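# Tuck chair under desk and park cart in bay

## Task

Roll the office chair fully beneath the desk so it finishes upright with every wheel on the floor; move the utility cart into the yellow taped bay so all four of its wheels sit inside the tape lines without touching them, with its load still aboard and nothing overhanging its edges; then release everything and back away, and never let the robot topple or be left leaning.

## Robot and tools

Robot: TidyBot++, a mobile base 0.54 m long, 0.50 m wide and 0.38 m tall on four powered casters, carrying a single seven-joint arm with a two-finger gripper. The shoulder sits 0.12 m ahead of the base centre, 0.68 m above the floor. Cameras: base_camera (fixed on the base, facing forward) and wrist_camera (on the hand, looking where it points). The arm starts folded, hand down, poking up to 0.08 m past the base front, elbow up to 1.15 m high.

Frames: the base frame has its origin on the floor below the base centre, x forward, y left, z up. hand_pose is reported in it (the point between the finger pads; its z runs out along the fingers, its y along the closing direction). The odometry frame is where the base frame was when the scene began; heading is positive to the left, -3.142 to 3.142.

execute_actions(actions, cameras): actions is a list holding exactly one action, or empty to just read state and images. An action may contain base, joints, speeds; its parts start together. base holds exactly one relative move measured from where the base currently is: {"translate_m": d} forward (+) or back, -2 to 2 m; {"strafe_m": d} sideways, left +, -2 to 2 m; {"rotate_rad": d} in-place turn, counter-clockwise from above +, -6.3 to 6.3 rad. A move needing over 8.667 s at its top speed is refused. joints holds absolute targets by name, in radians: joint_1_rad (whole arm about vertical; + is clockwise from above, opposite to rotate_rad), joint_2_rad shoulder -2.249 to 2.249, joint_3_rad upper-arm roll, joint_4_rad elbow -2.579 to 2.579, joint_5_rad forearm roll, joint_6_rad wrist -2.099 to 2.099, joint_7_rad hand roll (hand down: + is counter-clockwise from above; at 1.57 fingers open left/right). Joints 1, 3, 5, 7 are unlimited but go the short way; turn in steps under half a turn. gripper_pos is 0 (open, about 85 mm gap) to 1 (closed, squeezing about 96-120 N per finger). speeds caps top speed for that action only: translate_m and strafe_m 0.05-0.5 m/s, rotate_rad 0.1-1.57 rad/s (max is default). Omitted joints or base may keep pushing to older targets. cameras: list of "base_camera", "wrist_camera" or "all"; omitted or null gives all, [] none. Unknown keys, names or out-of-range values make the whole call refused with no motion. No action lasts past 15 s.

Arm geometry: upper arm 0.42 m, forearm 0.31 m, hand 0.31 m. With joint_1_rad 0, joint_3_rad 3.14, joint_5_rad 0 the arm moves in the x-z plane; segment tilts from vertical (forward +) are j2, j2-j4, j2-j4-j6; sum length*sin for forward reach, length*cos for height above the shoulder. A downward hand reaches at most about 0.94 m high, lower farther out. Friction leaves joints a bit off; correct by sending last command + (wanted - read). Do not do that while holding a load (the arm sags under weight).

wait(seconds): 0 to 10 s, nothing new commanded; returns state and images.
zoom_image(camera, region): enlarges [x0, y0, x1, y1] pixels (origin top-left, at most 504 x 504) of that camera's latest full image. base_camera is 644x364, wrist_camera 644x476 fisheye.
read_manual(section): licence texts only; moves nothing.
finished_scene(scene): ends the current scene (give its number) after the last command is held; irreversible, reports success, and the next task arrives there. Stopping without a tool call ends everything.

Result lines: pictures names the cameras in image order. base_odometry counts wheel turns, so slip looks like travel and drift builds up. base_tilt in degrees, forward/right positive, about 1 degree bias. joint_positions, gripper_pos, hand_pose. base_status/joint_status: done (for the base, wheels turned the full amount, even if blocked and short), off_target (resting away, may still push), contact_stop or time_out (target dropped, holding), not_followed or "joint command not followed" with cause (self-collision check withheld arm targets; they may be retried each action). Gripper done at 1 means nothing grasped; off_target means it closed on something. on_its_own covers uncommanded motion. motor_effort is percent of max with peak in brackets, noisy. ARM HIT means the arm struck the base or itself. A torque fault freezes the arm and gripper for 10 s and skips the rest of the call (base keeps going). MOTOR HOT warns from 60 C; OVER-TEMPERATURE FAULT at 75 C lets the arm sink, and affected joints read limit_stop_at_motor_heat - resend the target.

Cautions: a blocked base keeps shoving until timeout, so approach chair and cart slowly with low speeds and watch base_odometry against images. If the arm snags something about 0.8 m or higher while driving, the robot can tip; sideways force on a raised hand can lift wheels - back off or retract the arm to recover. Keep contacts gentle, avoid knocking the cart's load off, avoid dropping or slamming anything, and don't drive the arm into objects. Something may occasionally nudge loose items. Before finishing, open the gripper, withdraw the arm and move the base away from the chair and cart.

Each tool is called after "Call:" in YAML: its name, and indented under it one key for each argument.

## Session

Call:
execute_actions:
  actions: []

Call:
execute_actions:
  actions:
    - {"joints":{"joint_6_rad":0.3}}

Scene clock: 0.00 s.
base_odometry: x=+0.000 y=+0.000 heading=+0.000 (m, m, rad; odometry frame)
base_tilt: forward=-0.3 right=+0.2 (deg)
base_status: not commanded
joint_positions: joint_1_rad=+0.023 joint_2_rad=-0.339 joint_3_rad=+3.174 joint_4_rad=-2.539 joint_5_rad=+0.000 joint_6_rad=-0.902 joint_7_rad=+1.545 gripper_pos=+0.000
joint_status: not commanded
motor_effort: joint_1_rad=+1 joint_2_rad=-1 joint_3_rad=+0 joint_4_rad=+13 joint_5_rad=+0 joint_6_rad=+1 joint_7_rad=+0 (%)
hand_pose: x=+0.2457 y=-0.0042 z=+0.5825 quat_wxyz=(-0.005, +0.999, -0.040, +0.020) (m; base frame)
pictures: base_camera, wrist_camera
Images, in order (width x height): base_camera 644x364, wrist_camera 644x476.

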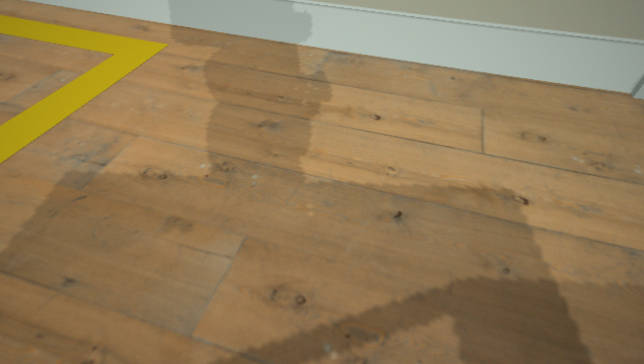

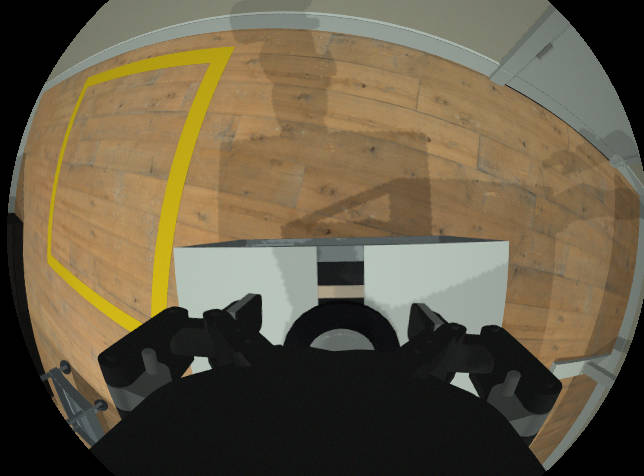

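Scene clock: 1.47 s.
base_odometry: x=+0.000 y=+0.000 heading=+0.000 (m, m, rad; odometry frame)
base_tilt: forward=-0.3 right=+0.3 (deg)
base_status: not commanded
joint_positions: joint_1_rad=+0.023 joint_2_rad=-0.339 joint_3_rad=+3.174 joint_4_rad=-2.538 joint_5_rad=+0.000 joint_6_rad=+0.277 joint_7_rad=+1.545 gripper_pos=+0.000
joint_status: all done
motor_effort: joint_1_rad=+1(1) joint_2_rad=-6(6) joint_3_rad=+0(0) joint_4_rad=+17(18) joint_5_rad=+0(0) joint_6_rad=+8(8) joint_7_rad=+0(0) (%)
hand_pose: x=+0.5255 y=-0.0215 z=+0.7865 quat_wxyz=(+0.003, +0.819, -0.036, +0.572) (m; base frame)
pictures: base_camera, wrist_camera
camera_calibration (this result's frames):
wrist_camera: T_world_to_cam=[[-0.009377, -0.999928, -0.00747649, -0.00362193], [-0.379822, 0.0104781, -0.925, 0.977082], [0.925012, -0.00583399, -0.379893, -0.0531382], [0, 0, 0, 1]] pos_world=[0.420237, -0.0141696, 0.883587]
Images, in order (width x height): base_camera 644x364, wrist_camera 644x476.

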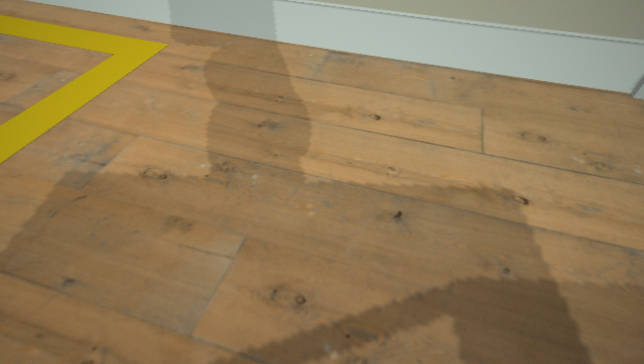

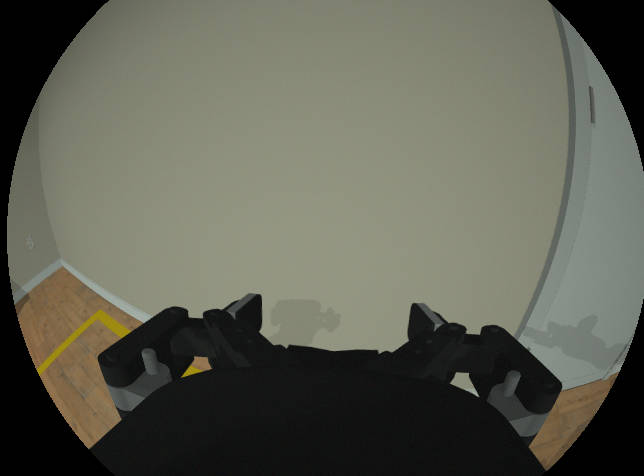

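Call:
execute_actions:
  actions:
    - {"joints":{"joint_6_rad":-0.3,"joint_1_rad":-1.7,"joint_2_rad":-0.6,"joint_4_rad":-2.3}}
  cameras: ["wrist_camera"]

Call:
execute_actions:
  actions:
    - {"joints":{"joint_1_rad":-3.3}}
  cameras: ["wrist_camera"]

Scene clock: 5.97 s.
base_odometry: x=+0.000 y=+0.000 heading=+0.000 (m, m, rad; odometry frame)
base_tilt: forward=-0.3 right=+0.3 (deg)
base_status: not commanded
joint_positions: joint_1_rad=-1.686 joint_2_rad=-0.586 joint_3_rad=+3.174 joint_4_rad=-2.318 joint_5_rad=+0.000 joint_6_rad=-0.255 joint_7_rad=+1.545 gripper_pos=+0.000
joint_status: all done
motor_effort: joint_1_rad=+1(1) joint_2_rad=-1(6) joint_3_rad=+0(0) joint_4_rad=+20(20) joint_5_rad=+0(0) joint_6_rad=+8(8) joint_7_rad=+0(0) (%)
hand_pose: x=+0.0888 y=+0.3614 z=+0.8561 quat_wxyz=(-0.412, +0.577, +0.607, +0.358) (m; base frame)
pictures: wrist_camera
camera_calibration (this result's frames):
wrist_camera: T_world_to_cam=[[0.991092, 0.132021, -0.0175202, -0.113644], [0.0422948, -0.43676, -0.898583, 0.973113], [-0.126284, 0.889838, -0.438453, 0.199238], [0, 0, 0, 1]] pos_world=[0.0966344, 0.26273, 0.959789]
Images, in order (width x height): wrist_camera 644x476.

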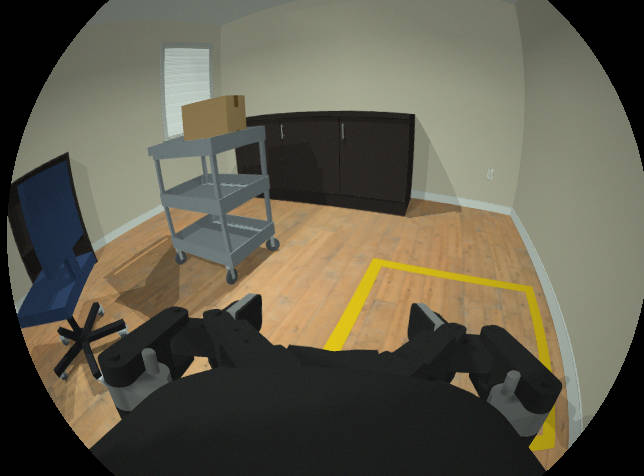

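Scene clock: 8.77 s.
base_odometry: x=+0.000 y=+0.000 heading=+0.000 (m, m, rad; odometry frame)
base_tilt: forward=-0.3 right=+0.2 (deg)
base_status: not commanded
joint_positions: joint_1_rad=-3.286 joint_2_rad=-0.586 joint_3_rad=+3.174 joint_4_rad=-2.318 joint_5_rad=+0.000 joint_6_rad=-0.255 joint_7_rad=+1.545 gripper_pos=+0.000
joint_status: all done
motor_effort: joint_1_rad=+1(2) joint_2_rad=-1(1) joint_3_rad=+0(0) joint_4_rad=+20(20) joint_5_rad=+0(0) joint_6_rad=+8(8) joint_7_rad=+1(0) (%)
hand_pose: x=-0.2414 y=-0.0408 z=+0.8563 quat_wxyz=(-0.544, -0.034, +0.837, -0.047) (m; base frame)
pictures: wrist_camera
camera_calibration (this result's frames):
wrist_camera: T_world_to_cam=[[-0.160963, 0.986805, -0.0175021, 0.023432], [0.434977, 0.0550109, -0.898759, 0.92665], [-0.885938, -0.15228, -0.438093, 0.289306], [0, 0, 0, 1]] pos_world=[-0.142993, -0.0300432, 0.959988]
Images, in order (width x height): wrist_camera 644x476.

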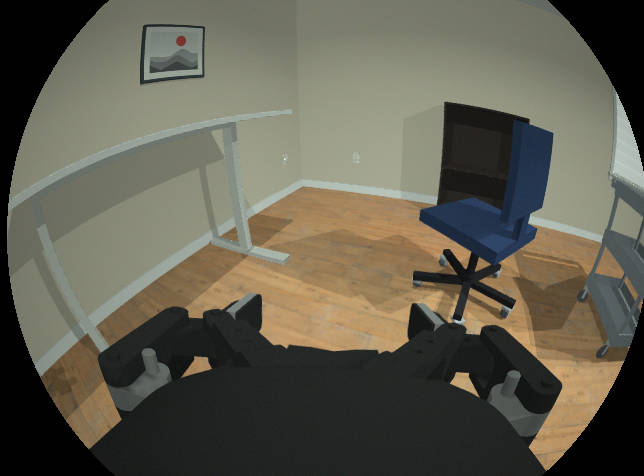

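Call:
execute_actions:
  actions:
    - {"base":{"rotate_rad":2.92},"joints":{"joint_1_rad":-6.283,"joint_2_rad":0.3,"joint_4_rad":-2.4,"joint_6_rad":1.13}}
  cameras: []

Call:
execute_actions:
  actions:
    - {"base":{"strafe_m":-0.45}}

Scene clock: 26.70 s.
base_odometry: x=+0.000 y=+0.000 heading=+2.919 (m, m, rad; odometry frame)
base_tilt: forward=-0.3 right=+0.3 (deg)
base_status: done
joint_positions: joint_1_rad=-6.272 joint_2_rad=+0.287 joint_3_rad=+3.174 joint_4_rad=-2.381 joint_5_rad=+0.000 joint_6_rad=+1.085 joint_7_rad=+1.545 gripper_pos=+0.000
joint_status: all done
motor_effort: joint_1_rad=+1(3) joint_2_rad=-22(23) joint_3_rad=+0(2) joint_4_rad=+12(20) joint_5_rad=+0(1) joint_6_rad=+9(9) joint_7_rad=+0(0) (%)
hand_pose: x=+0.6926 y=-0.0220 z=+0.8015 quat_wxyz=(-0.009, -0.711, +0.021, -0.703) (m; base frame)
pictures: none
No camera images: the call's "cameras" was empty. Leave "cameras" out to get every camera's image.

Scene clock: 28.97 s.
base_odometry: x=+0.098 y=+0.439 heading=+2.920 (m, m, rad; odometry frame)
base_tilt: forward=-0.3 right=+0.3 (deg)
base_status: done
joint_positions: joint_1_rad=-6.275 joint_2_rad=+0.287 joint_3_rad=+3.174 joint_4_rad=-2.382 joint_5_rad=+0.000 joint_6_rad=+1.085 joint_7_rad=+1.545 gripper_pos=+0.000
joint_status: not commanded
motor_effort: joint_1_rad=+1(2) joint_2_rad=-22(23) joint_3_rad=+0(3) joint_4_rad=+12(13) joint_5_rad=+0(1) joint_6_rad=+8(9) joint_7_rad=+0(0) (%)
hand_pose: x=+0.6926 y=-0.0201 z=+0.8013 quat_wxyz=(-0.008, -0.711, +0.020, -0.702) (m; base frame)
pictures: base_camera, wrist_camera
camera_calibration (this result's frames):
wrist_camera: T_world_to_cam=[[0.000958144, -0.999633, 0.0270889, -0.035418], [-0.0515688, -0.0271022, -0.998302, 0.884876], [0.998669, -0.000440424, -0.0515758, -0.516054], [0, 0, 0, 1]] pos_world=[0.561033, -0.0116501, 0.857716]
Images, in order (width x height): base_camera 644x364, wrist_camera 644x476.

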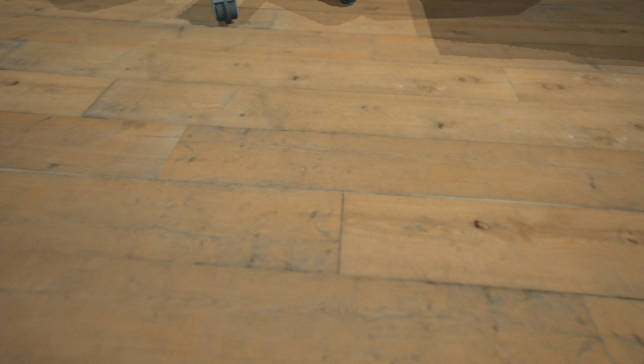

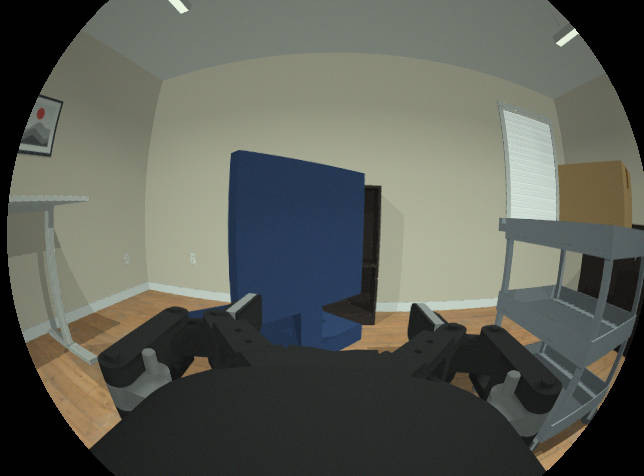

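Call:
execute_actions:
  actions:
    - {"base":{"strafe_m":0.7}}
  cameras: []

Call:
execute_actions:
  actions:
    - {"base":{"rotate_rad":-0.43}}
  cameras: []

Call:
execute_actions:
  actions:
    - {"base":{"translate_m":0.33}}

Scene clock: 34.87 s.
base_odometry: x=-0.054 y=-0.244 heading=+2.921 (m, m, rad; odometry frame)
base_tilt: forward=-0.3 right=+0.3 (deg)
base_status: done
joint_positions: joint_1_rad=-6.279 joint_2_rad=+0.288 joint_3_rad=+3.174 joint_4_rad=-2.382 joint_5_rad=+0.000 joint_6_rad=+1.086 joint_7_rad=+1.545 gripper_pos=+0.000
joint_status: not commanded
motor_effort: joint_1_rad=+1(3) joint_2_rad=-22(23) joint_3_rad=+0(2) joint_4_rad=+13(12) joint_5_rad=+0(1) joint_6_rad=+9(9) joint_7_rad=+0(0) (%)
hand_pose: x=+0.6925 y=-0.0183 z=+0.8011 quat_wxyz=(-0.007, -0.712, +0.019, -0.702) (m; base frame)
pictures: none
No camera images: the call's "cameras" was empty. Leave "cameras" out to get every camera's image.

Scene clock: 36.20 s.
base_odometry: x=-0.054 y=-0.244 heading=+2.492 (m, m, rad; odometry frame)
base_tilt: forward=-0.3 right=+0.3 (deg)
base_status: done
joint_positions: joint_1_rad=-6.276 joint_2_rad=+0.288 joint_3_rad=+3.178 joint_4_rad=-2.382 joint_5_rad=+0.000 joint_6_rad=+1.086 joint_7_rad=+1.545 gripper_pos=+0.000
joint_status: not commanded
motor_effort: joint_1_rad=+1(4) joint_2_rad=-22(22) joint_3_rad=+0(2) joint_4_rad=+12(13) joint_5_rad=+0(1) joint_6_rad=+9(9) joint_7_rad=+0(0) (%)
hand_pose: x=+0.6925 y=-0.0215 z=+0.8009 quat_wxyz=(-0.009, -0.712, +0.021, -0.702) (m; base frame)
pictures: none
No camera images: the call's "cameras" was empty. Leave "cameras" out to get every camera's image.

Scene clock: 38.20 s.
base_odometry: x=-0.317 y=-0.044 heading=+2.491 (m, m, rad; odometry frame)
base_tilt: forward=-0.3 right=+0.3 (deg)
base_status: done
joint_positions: joint_1_rad=-6.276 joint_2_rad=+0.296 joint_3_rad=+3.178 joint_4_rad=-2.388 joint_5_rad=+0.000 joint_6_rad=+1.087 joint_7_rad=+1.545 gripper_pos=+0.000
joint_status: not commanded
motor_effort: joint_1_rad=+1(0) joint_2_rad=-22(23) joint_3_rad=+0(1) joint_4_rad=+12(13) joint_5_rad=+0(0) joint_6_rad=+8(9) joint_7_rad=+0(0) (%)
hand_pose: x=+0.6919 y=-0.0214 z=+0.7943 quat_wxyz=(-0.009, -0.716, +0.021, -0.698) (m; base frame)
pictures: base_camera, wrist_camera
camera_calibration (this result's frames):
wrist_camera: T_world_to_cam=[[-0.00133334, -0.999612, 0.0278119, -0.035556], [-0.0642001, -0.027669, -0.997553, 0.885927], [0.997936, -0.00311561, -0.0641383, -0.5053], [0, 0, 0, 1]] pos_world=[0.561086, -0.0126037, 0.85234]
Images, in order (width x height): base_camera 644x364, wrist_camera 644x476.

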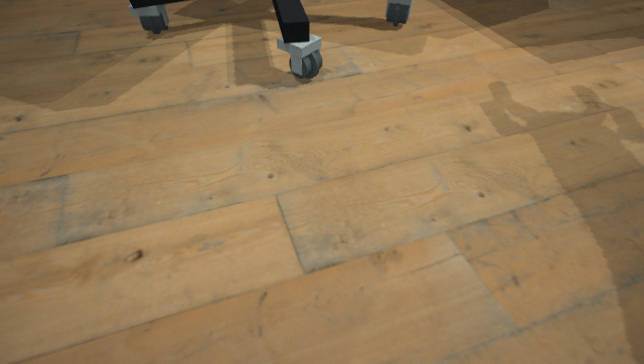

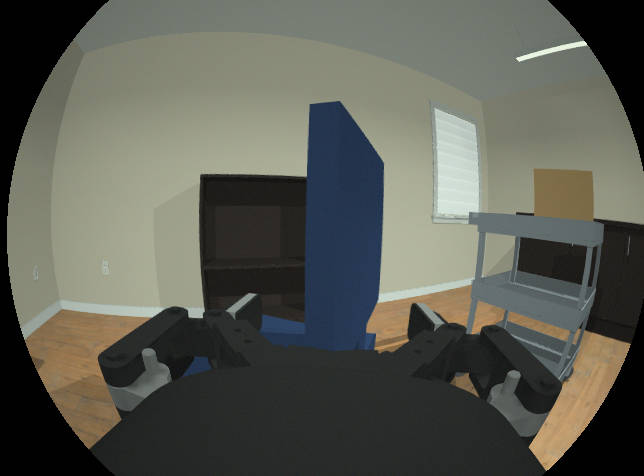

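Call:
execute_actions:
  actions:
    - {"base":{"translate_m":0.2},"joints":{"joint_1_rad":-6.32}}

Scene clock: 41.10 s.
base_odometry: x=-0.476 y=+0.077 heading=+2.491 (m, m, rad; odometry frame)
base_tilt: forward=-0.2 right=+0.3 (deg)
base_status: done
joint_positions: joint_1_rad=-6.309 joint_2_rad=+0.300 joint_3_rad=+3.177 joint_4_rad=-2.390 joint_5_rad=+0.000 joint_6_rad=+1.088 joint_7_rad=+1.545 gripper_pos=+0.000
joint_status: all done
motor_effort: joint_1_rad=+1(0) joint_2_rad=-22(25) joint_3_rad=+0(2) joint_4_rad=+12(13) joint_5_rad=+0(1) joint_6_rad=+9(9) joint_7_rad=+0(0) (%)
hand_pose: x=+0.6921 y=-0.0021 z=+0.7913 quat_wxyz=(+0.002, -0.718, +0.008, -0.696) (m; base frame)
pictures: base_camera, wrist_camera
camera_calibration (this result's frames):
wrist_camera: T_world_to_cam=[[0.0324363, -0.99909, 0.0276884, -0.0394626], [-0.0686616, -0.0298649, -0.997193, 0.886292], [0.997113, 0.0304442, -0.0695678, -0.500748], [0, 0, 0, 1]] pos_world=[0.561437, 0.00228726, 0.85006]
Images, in order (width x height): base_camera 644x364, wrist_camera 644x476.

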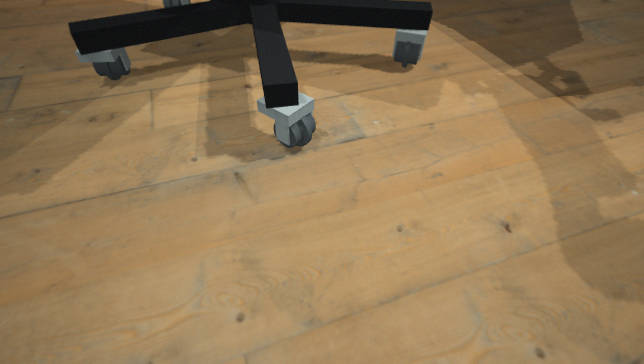

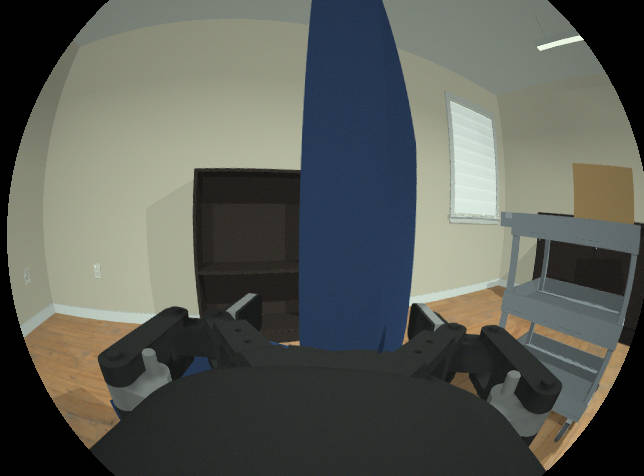

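Call:
execute_actions:
  actions:
    - {"base":{"translate_m":0.06},"joints":{"joint_1_rad":-6.28}}
  cameras: []

Call:
execute_actions:
  actions:
    - {"joints":{"gripper_pos":1}}
  cameras: []

Call:
execute_actions:
  actions:
    - {"base":{"translate_m":-0.3},"speeds":{"translate_m":0.2}}

Scene clock: 44.67 s.
base_odometry: x=-0.524 y=+0.114 heading=+2.490 (m, m, rad; odometry frame)
base_tilt: forward=-0.2 right=+0.3 (deg)
base_status: done
joint_positions: joint_1_rad=-6.275 joint_2_rad=+0.299 joint_3_rad=+3.180 joint_4_rad=-2.404 joint_5_rad=-0.006 joint_6_rad=+1.092 joint_7_rad=+1.545 gripper_pos=+0.000
joint_status: all done
motor_effort: joint_1_rad=+0(7) joint_2_rad=-22(24) joint_3_rad=-1(7) joint_4_rad=+12(27) joint_5_rad=+1(6) joint_6_rad=+8(9) joint_7_rad=+0(0) (%)
hand_pose: x=+0.6874 y=-0.0248 z=+0.7866 quat_wxyz=(-0.012, -0.721, +0.024, -0.693) (m; base frame)
pictures: none
No camera images: the call's "cameras" was empty. Leave "cameras" out to get every camera's image.

Scene clock: 45.77 s.
base_odometry: x=-0.524 y=+0.114 heading=+2.490 (m, m, rad; odometry frame)
base_tilt: forward=-0.3 right=+0.3 (deg)
base_status: not commanded
joint_positions: joint_1_rad=-6.262 joint_2_rad=+0.299 joint_3_rad=+3.193 joint_4_rad=-2.406 joint_5_rad=-0.007 joint_6_rad=+1.092 joint_7_rad=+1.560 gripper_pos=+0.440
joint_status: gripper_pos off_target (ended at +0.440, target +1.000)
motor_effort: joint_1_rad=-2(6) joint_2_rad=-21(22) joint_3_rad=-3(7) joint_4_rad=+13(16) joint_5_rad=+2(5) joint_6_rad=+9(10) joint_7_rad=-2(10) (%)
hand_pose: x=+0.6862 y=-0.0391 z=+0.7858 quat_wxyz=(-0.027, -0.721, +0.027, -0.692) (m; base frame)
pictures: none
No camera images: the call's "cameras" was empty. Leave "cameras" out to get every camera's image.

Scene clock: 48.03 s.
base_odometry: x=-0.286 y=-0.069 heading=+2.489 (m, m, rad; odometry frame)
base_tilt: forward=-0.3 right=+0.3 (deg)
base_status: done
joint_positions: joint_1_rad=-6.263 joint_2_rad=+0.317 joint_3_rad=+3.199 joint_4_rad=-2.385 joint_5_rad=-0.018 joint_6_rad=+1.094 joint_7_rad=+1.563 gripper_pos=+0.457
joint_status: not commanded
motor_effort: joint_1_rad=-5(6) joint_2_rad=-26(34) joint_3_rad=-7(9) joint_4_rad=+12(12) joint_5_rad=+4(6) joint_6_rad=+9(14) joint_7_rad=-6(6) (%)
hand_pose: x=+0.6940 y=-0.0444 z=+0.7858 quat_wxyz=(-0.032, -0.719, +0.032, -0.693) (m; base frame)
pictures: base_camera, wrist_camera
camera_calibration (this result's frames):
wrist_camera: T_world_to_cam=[[-0.0485429, -0.997822, 0.0446535, -0.038642], [-0.0775865, -0.0408042, -0.99615, 0.884615], [0.995803, -0.0518205, -0.0754368, -0.499838], [0, 0, 0, 1]] pos_world=[0.564499, -0.0283638, 0.845228]
Images, in order (width x height): base_camera 644x364, wrist_camera 644x476.

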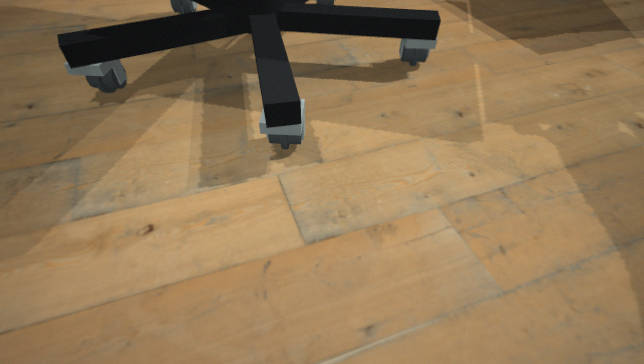

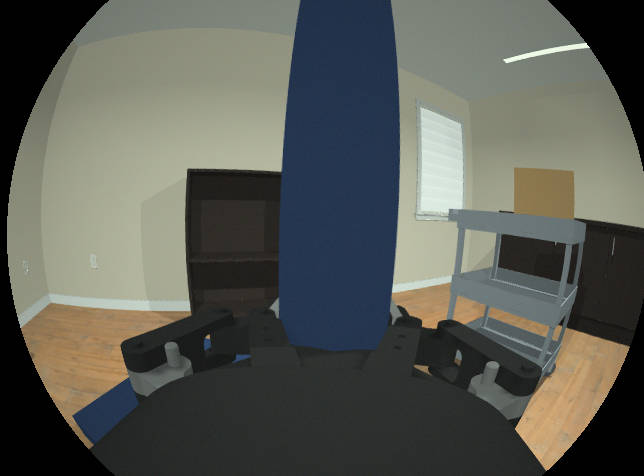

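Call:
execute_actions:
  actions:
    - {"base":{"rotate_rad":0.55},"speeds":{"rotate_rad":0.25}}

Call:
execute_actions:
  actions:
    - {"base":{"translate_m":-0.3},"speeds":{"translate_m":0.2}}

Scene clock: 55.47 s.
base_odometry: x=-0.286 y=-0.068 heading=+3.031 (m, m, rad; odometry frame)
base_tilt: forward=-0.3 right=+0.3 (deg)
base_status: rotate_rad time_out (by the wheels' count: +0.542 of +0.550)
joint_positions: joint_1_rad=-6.212 joint_2_rad=+0.316 joint_3_rad=+3.246 joint_4_rad=-2.390 joint_5_rad=-0.085 joint_6_rad=+1.098 joint_7_rad=+1.577 gripper_pos=+0.460
joint_status: not commanded
motor_effort: joint_1_rad=-11(31) joint_2_rad=-23(29) joint_3_rad=-13(31) joint_4_rad=+8(14) joint_5_rad=+11(27) joint_6_rad=+7(12) joint_7_rad=-3(8) (%)
hand_pose: x=+0.6821 y=-0.1158 z=+0.7858 quat_wxyz=(-0.087, -0.714, +0.087, -0.689) (m; base frame)
pictures: base_camera, wrist_camera
camera_calibration (this result's frames):
wrist_camera: T_world_to_cam=[[-0.203425, -0.978028, 0.0455989, -0.00330502], [-0.0820494, -0.02938, -0.996195, 0.885195], [0.975646, -0.206393, -0.07427, -0.496729], [0, 0, 0, 1]] pos_world=[0.55659, -0.0797466, 0.845086]
Images, in order (width x height): base_camera 644x364, wrist_camera 644x476.

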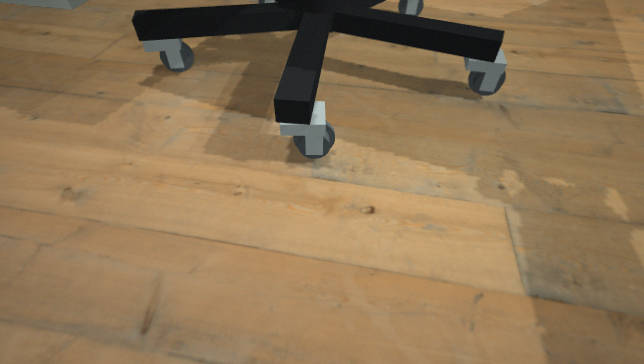

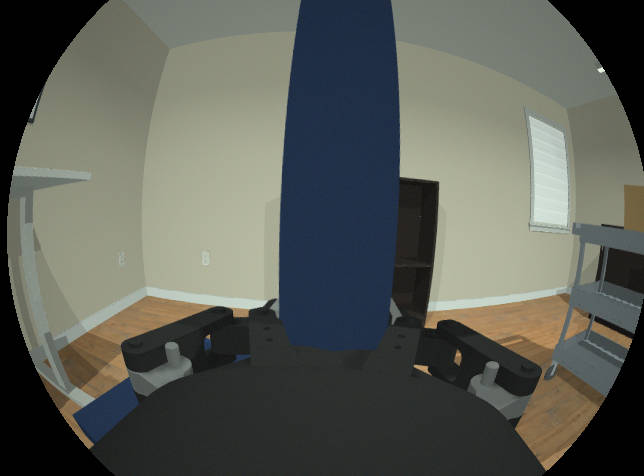

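not run: a stop came earlier in this reply.

Call:
execute_actions:
  actions:
    - {"base":{"translate_m":-0.3},"speeds":{"translate_m":0.2}}

Call:
execute_actions:
  actions:
    - {"joints":{"gripper_pos":0}}
  cameras: []

Call:
execute_actions:
  actions:
    - {"base":{"translate_m":-0.15}}
  cameras: []

Call:
execute_actions:
  actions:
    - {"base":{"rotate_rad":-0.15},"joints":{"joint_1_rad":-7.2,"joint_2_rad":-0.5,"joint_4_rad":-2.4,"joint_6_rad":-0.3}}

Scene clock: 60.67 s.
base_odometry: x=+0.013 y=-0.101 heading=+3.031 (m, m, rad; odometry frame)
base_tilt: forward=-0.3 right=+0.3 (deg)
base_status: done
joint_positions: joint_1_rad=-6.246 joint_2_rad=+0.317 joint_3_rad=+3.209 joint_4_rad=-2.388 joint_5_rad=-0.046 joint_6_rad=+1.098 joint_7_rad=+1.576 gripper_pos=+0.484
joint_status: not commanded
motor_effort: joint_1_rad=-3(14) joint_2_rad=-24(34) joint_3_rad=-5(15) joint_4_rad=+11(12) joint_5_rad=+4(15) joint_6_rad=+8(13) joint_7_rad=-2(4) (%)
hand_pose: x=+0.6907 y=-0.0669 z=+0.7857 quat_wxyz=(-0.052, -0.718, +0.049, -0.693) (m; base frame)
pictures: base_camera, wrist_camera
camera_calibration (this result's frames):
wrist_camera: T_world_to_cam=[[-0.0997554, -0.993808, 0.0489396, -0.0289576], [-0.0793704, -0.0410805, -0.995998, 0.88439], [0.991841, -0.103241, -0.0747809, -0.498905], [0, 0, 0, 1]] pos_world=[0.56214, -0.0439543, 0.844959]
Images, in order (width x height): base_camera 644x364, wrist_camera 644x476.

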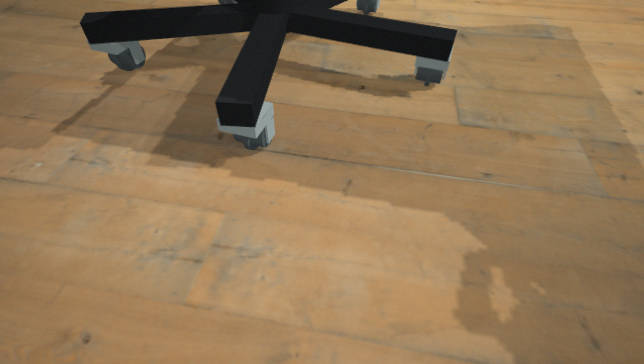

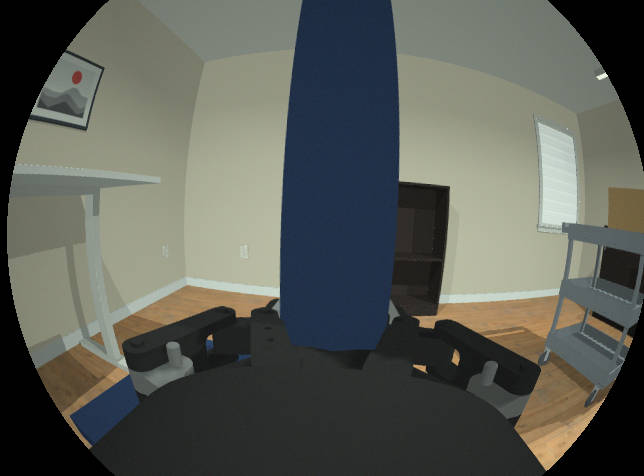

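Scene clock: 61.77 s.
base_odometry: x=+0.013 y=-0.101 heading=+3.031 (m, m, rad; odometry frame)
base_tilt: forward=-0.3 right=+0.3 (deg)
base_status: not commanded
joint_positions: joint_1_rad=-6.260 joint_2_rad=+0.311 joint_3_rad=+3.193 joint_4_rad=-2.390 joint_5_rad=-0.029 joint_6_rad=+1.098 joint_7_rad=+1.566 gripper_pos=+0.000
joint_status: all done
motor_effort: joint_1_rad=+0(3) joint_2_rad=-22(24) joint_3_rad=-1(5) joint_4_rad=+13(12) joint_5_rad=+1(4) joint_6_rad=+9(9) joint_7_rad=+0(3) (%)
hand_pose: x=+0.6915 y=-0.0467 z=+0.7879 quat_wxyz=(-0.034, -0.717, +0.036, -0.695) (m; base frame)
pictures: none
No camera images: the call's "cameras" was empty. Leave "cameras" out to get every camera's image.

Scene clock: 63.23 s.
base_odometry: x=+0.162 y=-0.118 heading=+3.032 (m, m, rad; odometry frame)
base_tilt: forward=-0.3 right=+0.3 (deg)
base_status: done
joint_positions: joint_1_rad=-6.265 joint_2_rad=+0.304 joint_3_rad=+3.189 joint_4_rad=-2.393 joint_5_rad=-0.024 joint_6_rad=+1.098 joint_7_rad=+1.566 gripper_pos=+0.000
joint_status: not commanded
motor_effort: joint_1_rad=+1(2) joint_2_rad=-22(24) joint_3_rad=+0(3) joint_4_rad=+12(13) joint_5_rad=+0(3) joint_6_rad=+8(9) joint_7_rad=+0(0) (%)
hand_pose: x=+0.6903 y=-0.0398 z=+0.7906 quat_wxyz=(-0.029, -0.716, +0.031, -0.696) (m; base frame)
pictures: none
No camera images: the call's "cameras" was empty. Leave "cameras" out to get every camera's image.

Scene clock: 65.47 s.
base_odometry: x=+0.162 y=-0.118 heading=+2.882 (m, m, rad; odometry frame)
base_tilt: forward=-0.3 right=+0.3 (deg)
base_status: done
joint_positions: joint_1_rad=-7.186 joint_2_rad=-0.492 joint_3_rad=+3.182 joint_4_rad=-2.393 joint_5_rad=-0.022 joint_6_rad=-0.259 joint_7_rad=+1.566 gripper_pos=+0.000
joint_status: all done
motor_effort: joint_1_rad=+1(3) joint_2_rad=-2(23) joint_3_rad=+0(3) joint_4_rad=+19(18) joint_5_rad=+0(1) joint_6_rad=+7(9) joint_7_rad=+0(0) (%)
hand_pose: x=+0.3496 y=+0.2736 z=+0.7777 quat_wxyz=(+0.213, -0.807, -0.357, -0.420) (m; base frame)
pictures: base_camera, wrist_camera
camera_calibration (this result's frames):
wrist_camera: T_world_to_cam=[[0.792135, -0.609623, -0.0297137, -0.0800028], [-0.376795, -0.450143, -0.809566, 0.934225], [0.480154, 0.652481, -0.586276, 0.243827], [0, 0, 0, 1]] pos_world=[0.29831, 0.212671, 0.89689]
Images, in order (width x height): base_camera 644x364, wrist_camera 644x476.

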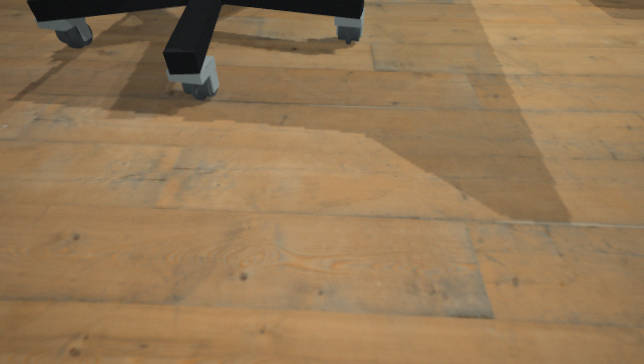

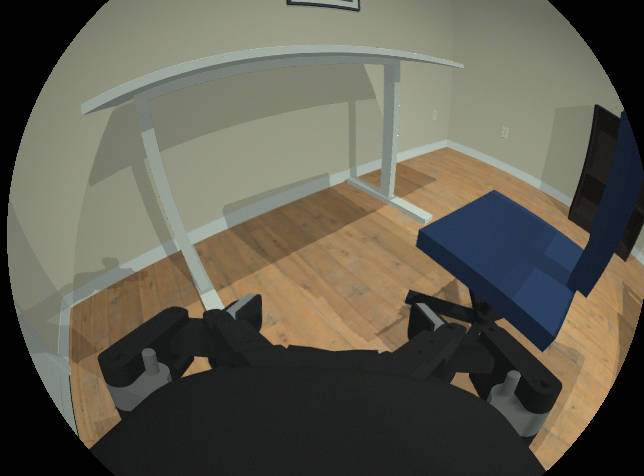

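Call:
execute_actions:
  actions:
    - {"base":{"strafe_m":-0.82},"joints":{"joint_1_rad":-6.283,"joint_6_rad":-0.9}}
  cameras: []

Call:
execute_actions:
  actions:
    - {"base":{"translate_m":1.0}}

Call:
execute_actions:
  actions:
    - {"base":{"rotate_rad":1.54}}

Call:
execute_actions:
  actions:
    - {"joints":{"joint_2_rad":0.3,"joint_4_rad":-2.5,"joint_6_rad":1.25,"joint_1_rad":-6.3,"joint_3_rad":3.12}}

Scene clock: 74.93 s.
base_odometry: x=+0.374 y=+0.674 heading=+2.881 (m, m, rad; odometry frame)
base_tilt: forward=-0.3 right=+0.3 (deg)
base_status: done
joint_positions: joint_1_rad=-6.298 joint_2_rad=-0.492 joint_3_rad=+3.182 joint_4_rad=-2.393 joint_5_rad=-0.021 joint_6_rad=-0.856 joint_7_rad=+1.566 gripper_pos=+0.000
joint_status: all done
motor_effort: joint_1_rad=+1(1) joint_2_rad=+0(6) joint_3_rad=+0(1) joint_4_rad=+17(19) joint_5_rad=+0(1) joint_6_rad=+3(8) joint_7_rad=+0(0) (%)
hand_pose: x=+0.3346 y=+0.0022 z=+0.6623 quat_wxyz=(+0.017, -0.981, +0.020, -0.191) (m; base frame)
pictures: none
No camera images: the call's "cameras" was empty. Leave "cameras" out to get every camera's image.

Scene clock: 78.30 s.
base_odometry: x=-0.592 y=+0.933 heading=+2.881 (m, m, rad; odometry frame)
base_tilt: forward=-0.3 right=+0.3 (deg)
base_status: done
joint_positions: joint_1_rad=-6.298 joint_2_rad=-0.494 joint_3_rad=+3.182 joint_4_rad=-2.393 joint_5_rad=-0.021 joint_6_rad=-0.859 joint_7_rad=+1.566 gripper_pos=+0.000
joint_status: not commanded
motor_effort: joint_1_rad=+1(0) joint_2_rad=+0(2) joint_3_rad=+0(1) joint_4_rad=+17(18) joint_5_rad=+0(0) joint_6_rad=+3(4) joint_7_rad=+0(0) (%)
hand_pose: x=+0.3340 y=+0.0022 z=+0.6626 quat_wxyz=(+0.017, -0.981, +0.020, -0.191) (m; base frame)
pictures: base_camera, wrist_camera
camera_calibration (this result's frames):
wrist_camera: T_world_to_cam=[[0.0233161, -0.997812, -0.0618724, 0.0424534], [-0.940432, -0.000893687, -0.339982, 0.589199], [0.339182, 0.0661139, -0.938395, 0.642565], [0, 0, 0, 1]] pos_world=[0.335164, 0.000404591, 0.805923]
Images, in order (width x height): base_camera 644x364, wrist_camera 644x476.

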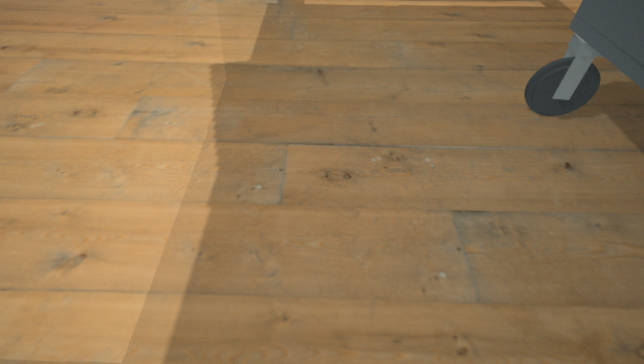

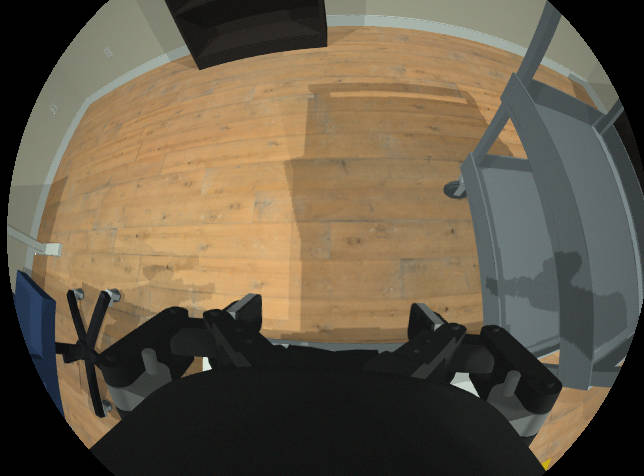

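Scene clock: 80.57 s.
base_odometry: x=-0.592 y=+0.933 heading=-1.863 (m, m, rad; odometry frame)
base_tilt: forward=-0.3 right=+0.3 (deg)
base_status: done
joint_positions: joint_1_rad=-6.297 joint_2_rad=-0.494 joint_3_rad=+3.182 joint_4_rad=-2.393 joint_5_rad=-0.021 joint_6_rad=-0.859 joint_7_rad=+1.566 gripper_pos=+0.000
joint_status: not commanded
motor_effort: joint_1_rad=+1(0) joint_2_rad=+0(1) joint_3_rad=+0(0) joint_4_rad=+16(17) joint_5_rad=+0(1) joint_6_rad=+3(3) joint_7_rad=+0(0) (%)
hand_pose: x=+0.3340 y=+0.0020 z=+0.6626 quat_wxyz=(+0.017, -0.981, +0.020, -0.191) (m; base frame)
pictures: base_camera, wrist_camera
camera_calibration (this result's frames):
wrist_camera: T_world_to_cam=[[0.0231411, -0.997842, -0.0614434, 0.0420554], [-0.940434, -0.000875333, -0.339975, 0.589191], [0.339188, 0.0656509, -0.938425, 0.642593], [0, 0, 0, 1]] pos_world=[0.335162, 0.000293651, 0.80592]
Images, in order (width x height): base_camera 644x364, wrist_camera 644x476.

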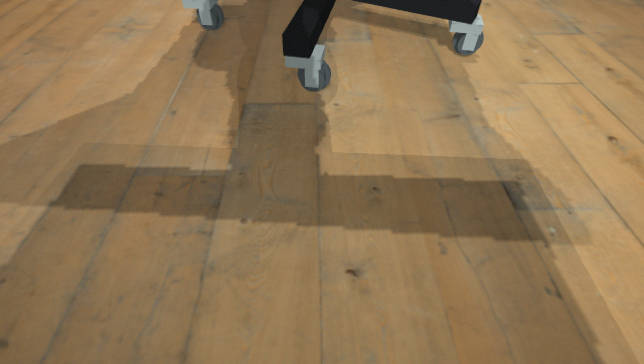

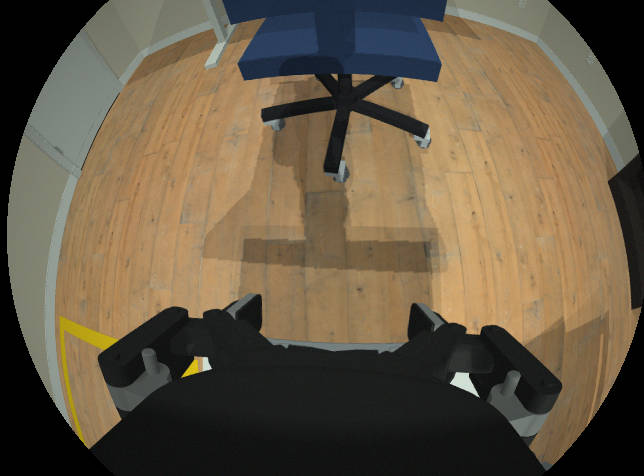

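Scene clock: 83.07 s.
base_odometry: x=-0.592 y=+0.933 heading=-1.863 (m, m, rad; odometry frame)
base_tilt: forward=-0.3 right=+0.3 (deg)
base_status: not commanded
joint_positions: joint_1_rad=-6.297 joint_2_rad=+0.292 joint_3_rad=+3.137 joint_4_rad=-2.481 joint_5_rad=-0.021 joint_6_rad=+1.211 joint_7_rad=+1.566 gripper_pos=+0.000
joint_status: all done
motor_effort: joint_1_rad=+1(1) joint_2_rad=-20(20) joint_3_rad=-1(0) joint_4_rad=+11(17) joint_5_rad=+0(0) joint_6_rad=+9(9) joint_7_rad=+0(0) (%)
hand_pose: x=+0.6646 y=+0.0053 z=+0.7944 quat_wxyz=(+0.005, -0.704, +0.005, -0.710) (m; base frame)
pictures: base_camera, wrist_camera
camera_calibration (this result's frames):
wrist_camera: T_world_to_cam=[[0.0389295, -0.998777, 0.030494, -0.0378186], [-0.0286973, -0.0316221, -0.999088, 0.862689], [0.99883, 0.0380189, -0.0298933, -0.506016], [0, 0, 0, 1]] pos_world=[0.531653, 0.00874591, 0.847929]
Images, in order (width x height): base_camera 644x364, wrist_camera 644x476.

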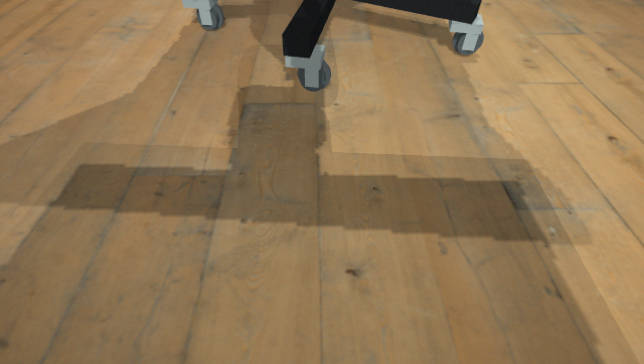

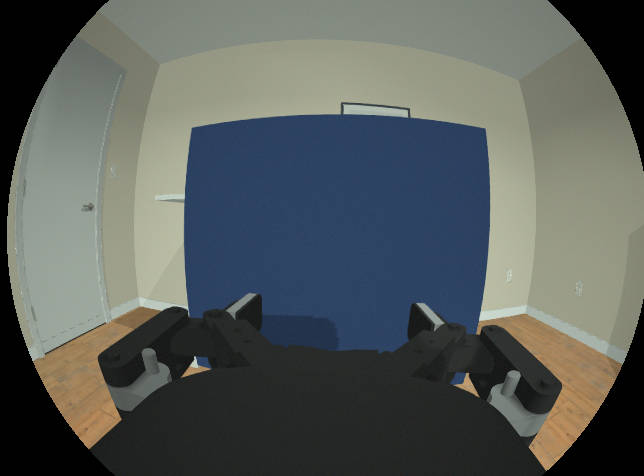

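Call:
execute_actions:
  actions:
    - {"base":{"strafe_m":-0.03}}
  cameras: []

Call:
execute_actions:
  actions:
    - {"base":{"translate_m":0.6},"speeds":{"translate_m":0.13}}

Scene clock: 86.17 s.
base_odometry: x=-0.621 y=+0.941 heading=-1.863 (m, m, rad; odometry frame)
base_tilt: forward=-0.3 right=+0.3 (deg)
base_status: done
joint_positions: joint_1_rad=-6.297 joint_2_rad=+0.292 joint_3_rad=+3.131 joint_4_rad=-2.482 joint_5_rad=-0.020 joint_6_rad=+1.211 joint_7_rad=+1.566 gripper_pos=+0.000
joint_status: not commanded
motor_effort: joint_1_rad=+1(3) joint_2_rad=-21(22) joint_3_rad=-1(2) joint_4_rad=+11(11) joint_5_rad=+0(0) joint_6_rad=+9(9) joint_7_rad=+0(0) (%)
hand_pose: x=+0.6642 y=+0.0082 z=+0.7940 quat_wxyz=(+0.007, -0.704, +0.003, -0.710) (m; base frame)
pictures: none
No camera images: the call's "cameras" was empty. Leave "cameras" out to get every camera's image.

Scene clock: 91.40 s.
base_odometry: x=-0.794 y=+0.367 heading=-1.862 (m, m, rad; odometry frame)
base_tilt: forward=-0.3 right=+0.3 (deg)
base_status: done
joint_positions: joint_1_rad=-6.302 joint_2_rad=+0.284 joint_3_rad=+3.115 joint_4_rad=-2.517 joint_5_rad=+0.002 joint_6_rad=+1.224 joint_7_rad=+1.565 gripper_pos=+0.000
joint_status: not commanded
motor_effort: joint_1_rad=+2(6) joint_2_rad=-18(21) joint_3_rad=+0(6) joint_4_rad=+13(20) joint_5_rad=-1(7) joint_6_rad=+8(9) joint_7_rad=+0(1) (%)
hand_pose: x=+0.6522 y=+0.0252 z=+0.7873 quat_wxyz=(+0.021, -0.709, -0.012, -0.704) (m; base frame)
pictures: base_camera, wrist_camera
camera_calibration (this result's frames):
wrist_camera: T_world_to_cam=[[0.0873321, -0.995705, 0.0307304, -0.049075], [-0.0426475, -0.034557, -0.998492, 0.864592], [0.995266, 0.0858898, -0.0454822, -0.481216], [0, 0, 0, 1]] pos_world=[0.520097, 0.022345, 0.84291]
Images, in order (width x height): base_camera 644x364, wrist_camera 644x476.

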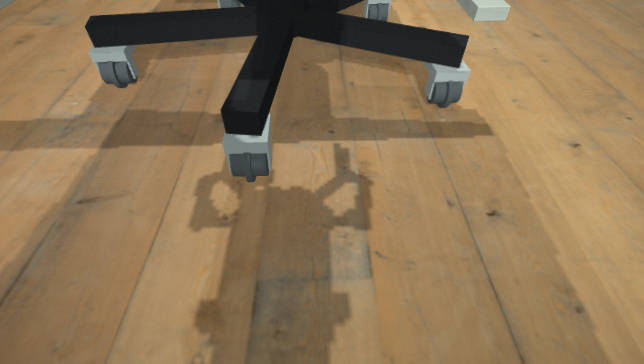

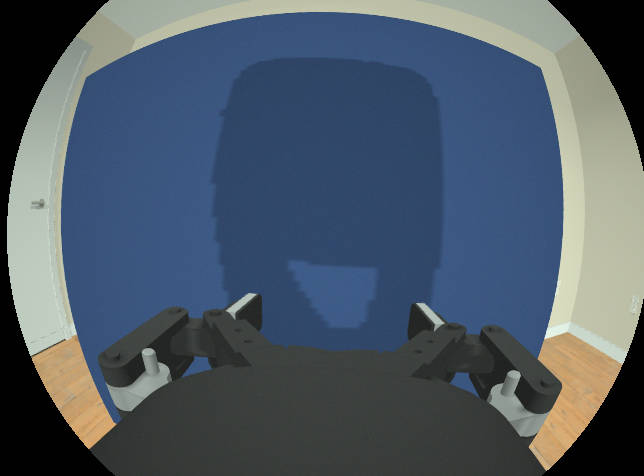

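Call:
execute_actions:
  actions:
    - {"base":{"translate_m":-0.04}}
  cameras: []

Call:
execute_actions:
  actions:
    - {"base":{"strafe_m":0.07}}
  cameras: []

Call:
execute_actions:
  actions:
    - {"base":{"translate_m":0.26},"speeds":{"translate_m":0.1}}

Scene clock: 94.97 s.
base_odometry: x=-0.782 y=+0.405 heading=-1.862 (m, m, rad; odometry frame)
base_tilt: forward=-0.3 right=+0.3 (deg)
base_status: done
joint_positions: joint_1_rad=-6.302 joint_2_rad=+0.296 joint_3_rad=+3.115 joint_4_rad=-2.505 joint_5_rad=+0.002 joint_6_rad=+1.224 joint_7_rad=+1.565 gripper_pos=+0.000
joint_status: not commanded
motor_effort: joint_1_rad=+1(0) joint_2_rad=-20(22) joint_3_rad=-1(2) joint_4_rad=+11(12) joint_5_rad=+0(0) joint_6_rad=+9(9) joint_7_rad=+0(1) (%)
hand_pose: x=+0.6573 y=+0.0253 z=+0.7862 quat_wxyz=(+0.021, -0.709, -0.012, -0.705) (m; base frame)
pictures: none
No camera images: the call's "cameras" was empty. Leave "cameras" out to get every camera's image.

Scene clock: 96.07 s.
base_odometry: x=-0.715 y=+0.385 heading=-1.862 (m, m, rad; odometry frame)
base_tilt: forward=-0.3 right=+0.3 (deg)
base_status: done
joint_positions: joint_1_rad=-6.303 joint_2_rad=+0.296 joint_3_rad=+3.115 joint_4_rad=-2.505 joint_5_rad=+0.002 joint_6_rad=+1.224 joint_7_rad=+1.565 gripper_pos=+0.000
joint_status: not commanded
motor_effort: joint_1_rad=+1(2) joint_2_rad=-20(21) joint_3_rad=-1(3) joint_4_rad=+11(11) joint_5_rad=+0(1) joint_6_rad=+9(9) joint_7_rad=+0(0) (%)
hand_pose: x=+0.6573 y=+0.0258 z=+0.7862 quat_wxyz=(+0.022, -0.709, -0.012, -0.705) (m; base frame)
pictures: none
No camera images: the call's "cameras" was empty. Leave "cameras" out to get every camera's image.

Scene clock: 99.20 s.
base_odometry: x=-0.789 y=+0.136 heading=-1.862 (m, m, rad; odometry frame)
base_tilt: forward=-0.3 right=+0.3 (deg)
base_status: done
joint_positions: joint_1_rad=-6.316 joint_2_rad=+0.284 joint_3_rad=+3.102 joint_4_rad=-2.526 joint_5_rad=+0.020 joint_6_rad=+1.226 joint_7_rad=+1.564 gripper_pos=+0.000
joint_status: not commanded
motor_effort: joint_1_rad=+3(8) joint_2_rad=-18(22) joint_3_rad=+2(6) joint_4_rad=+14(21) joint_5_rad=-2(7) joint_6_rad=+9(9) joint_7_rad=+0(0) (%)
hand_pose: x=+0.6481 y=+0.0439 z=+0.7845 quat_wxyz=(+0.036, -0.711, -0.028, -0.702) (m; base frame)
pictures: base_camera, wrist_camera
camera_calibration (this result's frames):
wrist_camera: T_world_to_cam=[[0.130543, -0.990913, 0.0324107, -0.0594901], [-0.0473334, -0.0388822, -0.998122, 0.865232], [0.990312, 0.128764, -0.0519791, -0.472462], [0, 0, 0, 1]] pos_world=[0.516605, 0.0355287, 0.840977]
Images, in order (width x height): base_camera 644x364, wrist_camera 644x476.

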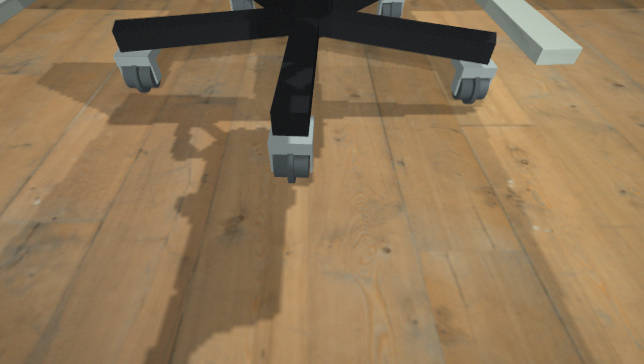

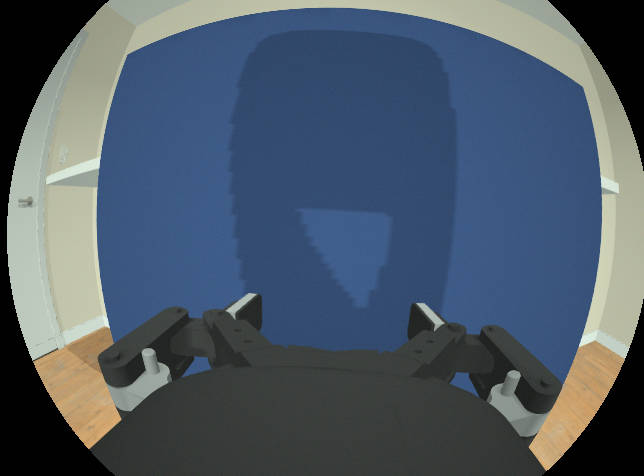

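Call:
execute_actions:
  actions:
    - {"base":{"translate_m":0.11},"speeds":{"translate_m":0.06},"joints":{"joint_1_rad":-6.28,"joint_3_rad":3.15,"joint_5_rad":-0.03}}

Scene clock: 103.40 s.
base_odometry: x=-0.821 y=+0.030 heading=-1.862 (m, m, rad; odometry frame)
base_tilt: forward=-0.3 right=+0.3 (deg)
base_status: done
joint_positions: joint_1_rad=-6.309 joint_2_rad=+0.281 joint_3_rad=+3.117 joint_4_rad=-2.534 joint_5_rad=+0.017 joint_6_rad=+1.227 joint_7_rad=+1.564 gripper_pos=+0.000
joint_status: all done
motor_effort: joint_1_rad=+4(10) joint_2_rad=-17(19) joint_3_rad=+3(8) joint_4_rad=+16(20) joint_5_rad=-3(8) joint_6_rad=+8(10) joint_7_rad=+0(1) (%)
hand_pose: x=+0.6465 y=+0.0318 z=+0.7831 quat_wxyz=(+0.026, -0.713, -0.021, -0.701) (m; base frame)
pictures: base_camera, wrist_camera
camera_calibration (this result's frames):
wrist_camera: T_world_to_cam=[[0.106184, -0.993711, 0.035553, -0.0578543], [-0.0518765, -0.0412427, -0.997802, 0.866025], [0.992992, 0.104106, -0.0559296, -0.467213], [0, 0, 0, 1]] pos_world=[0.515009, 0.0268666, 0.840047]
Images, in order (width x height): base_camera 644x364, wrist_camera 644x476.

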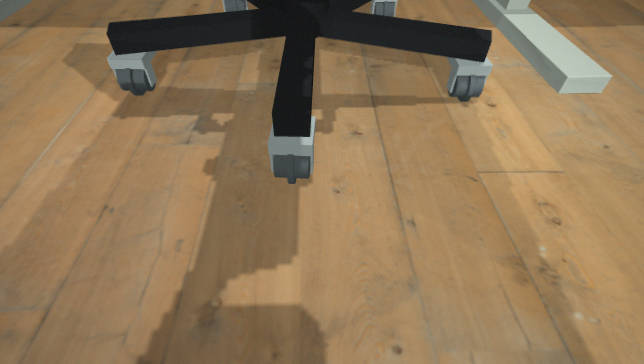

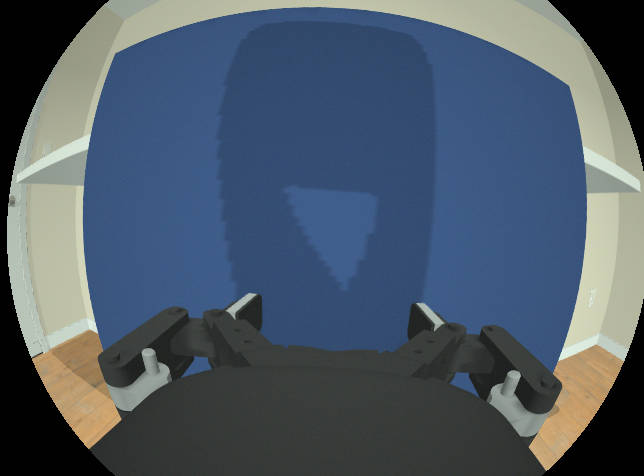

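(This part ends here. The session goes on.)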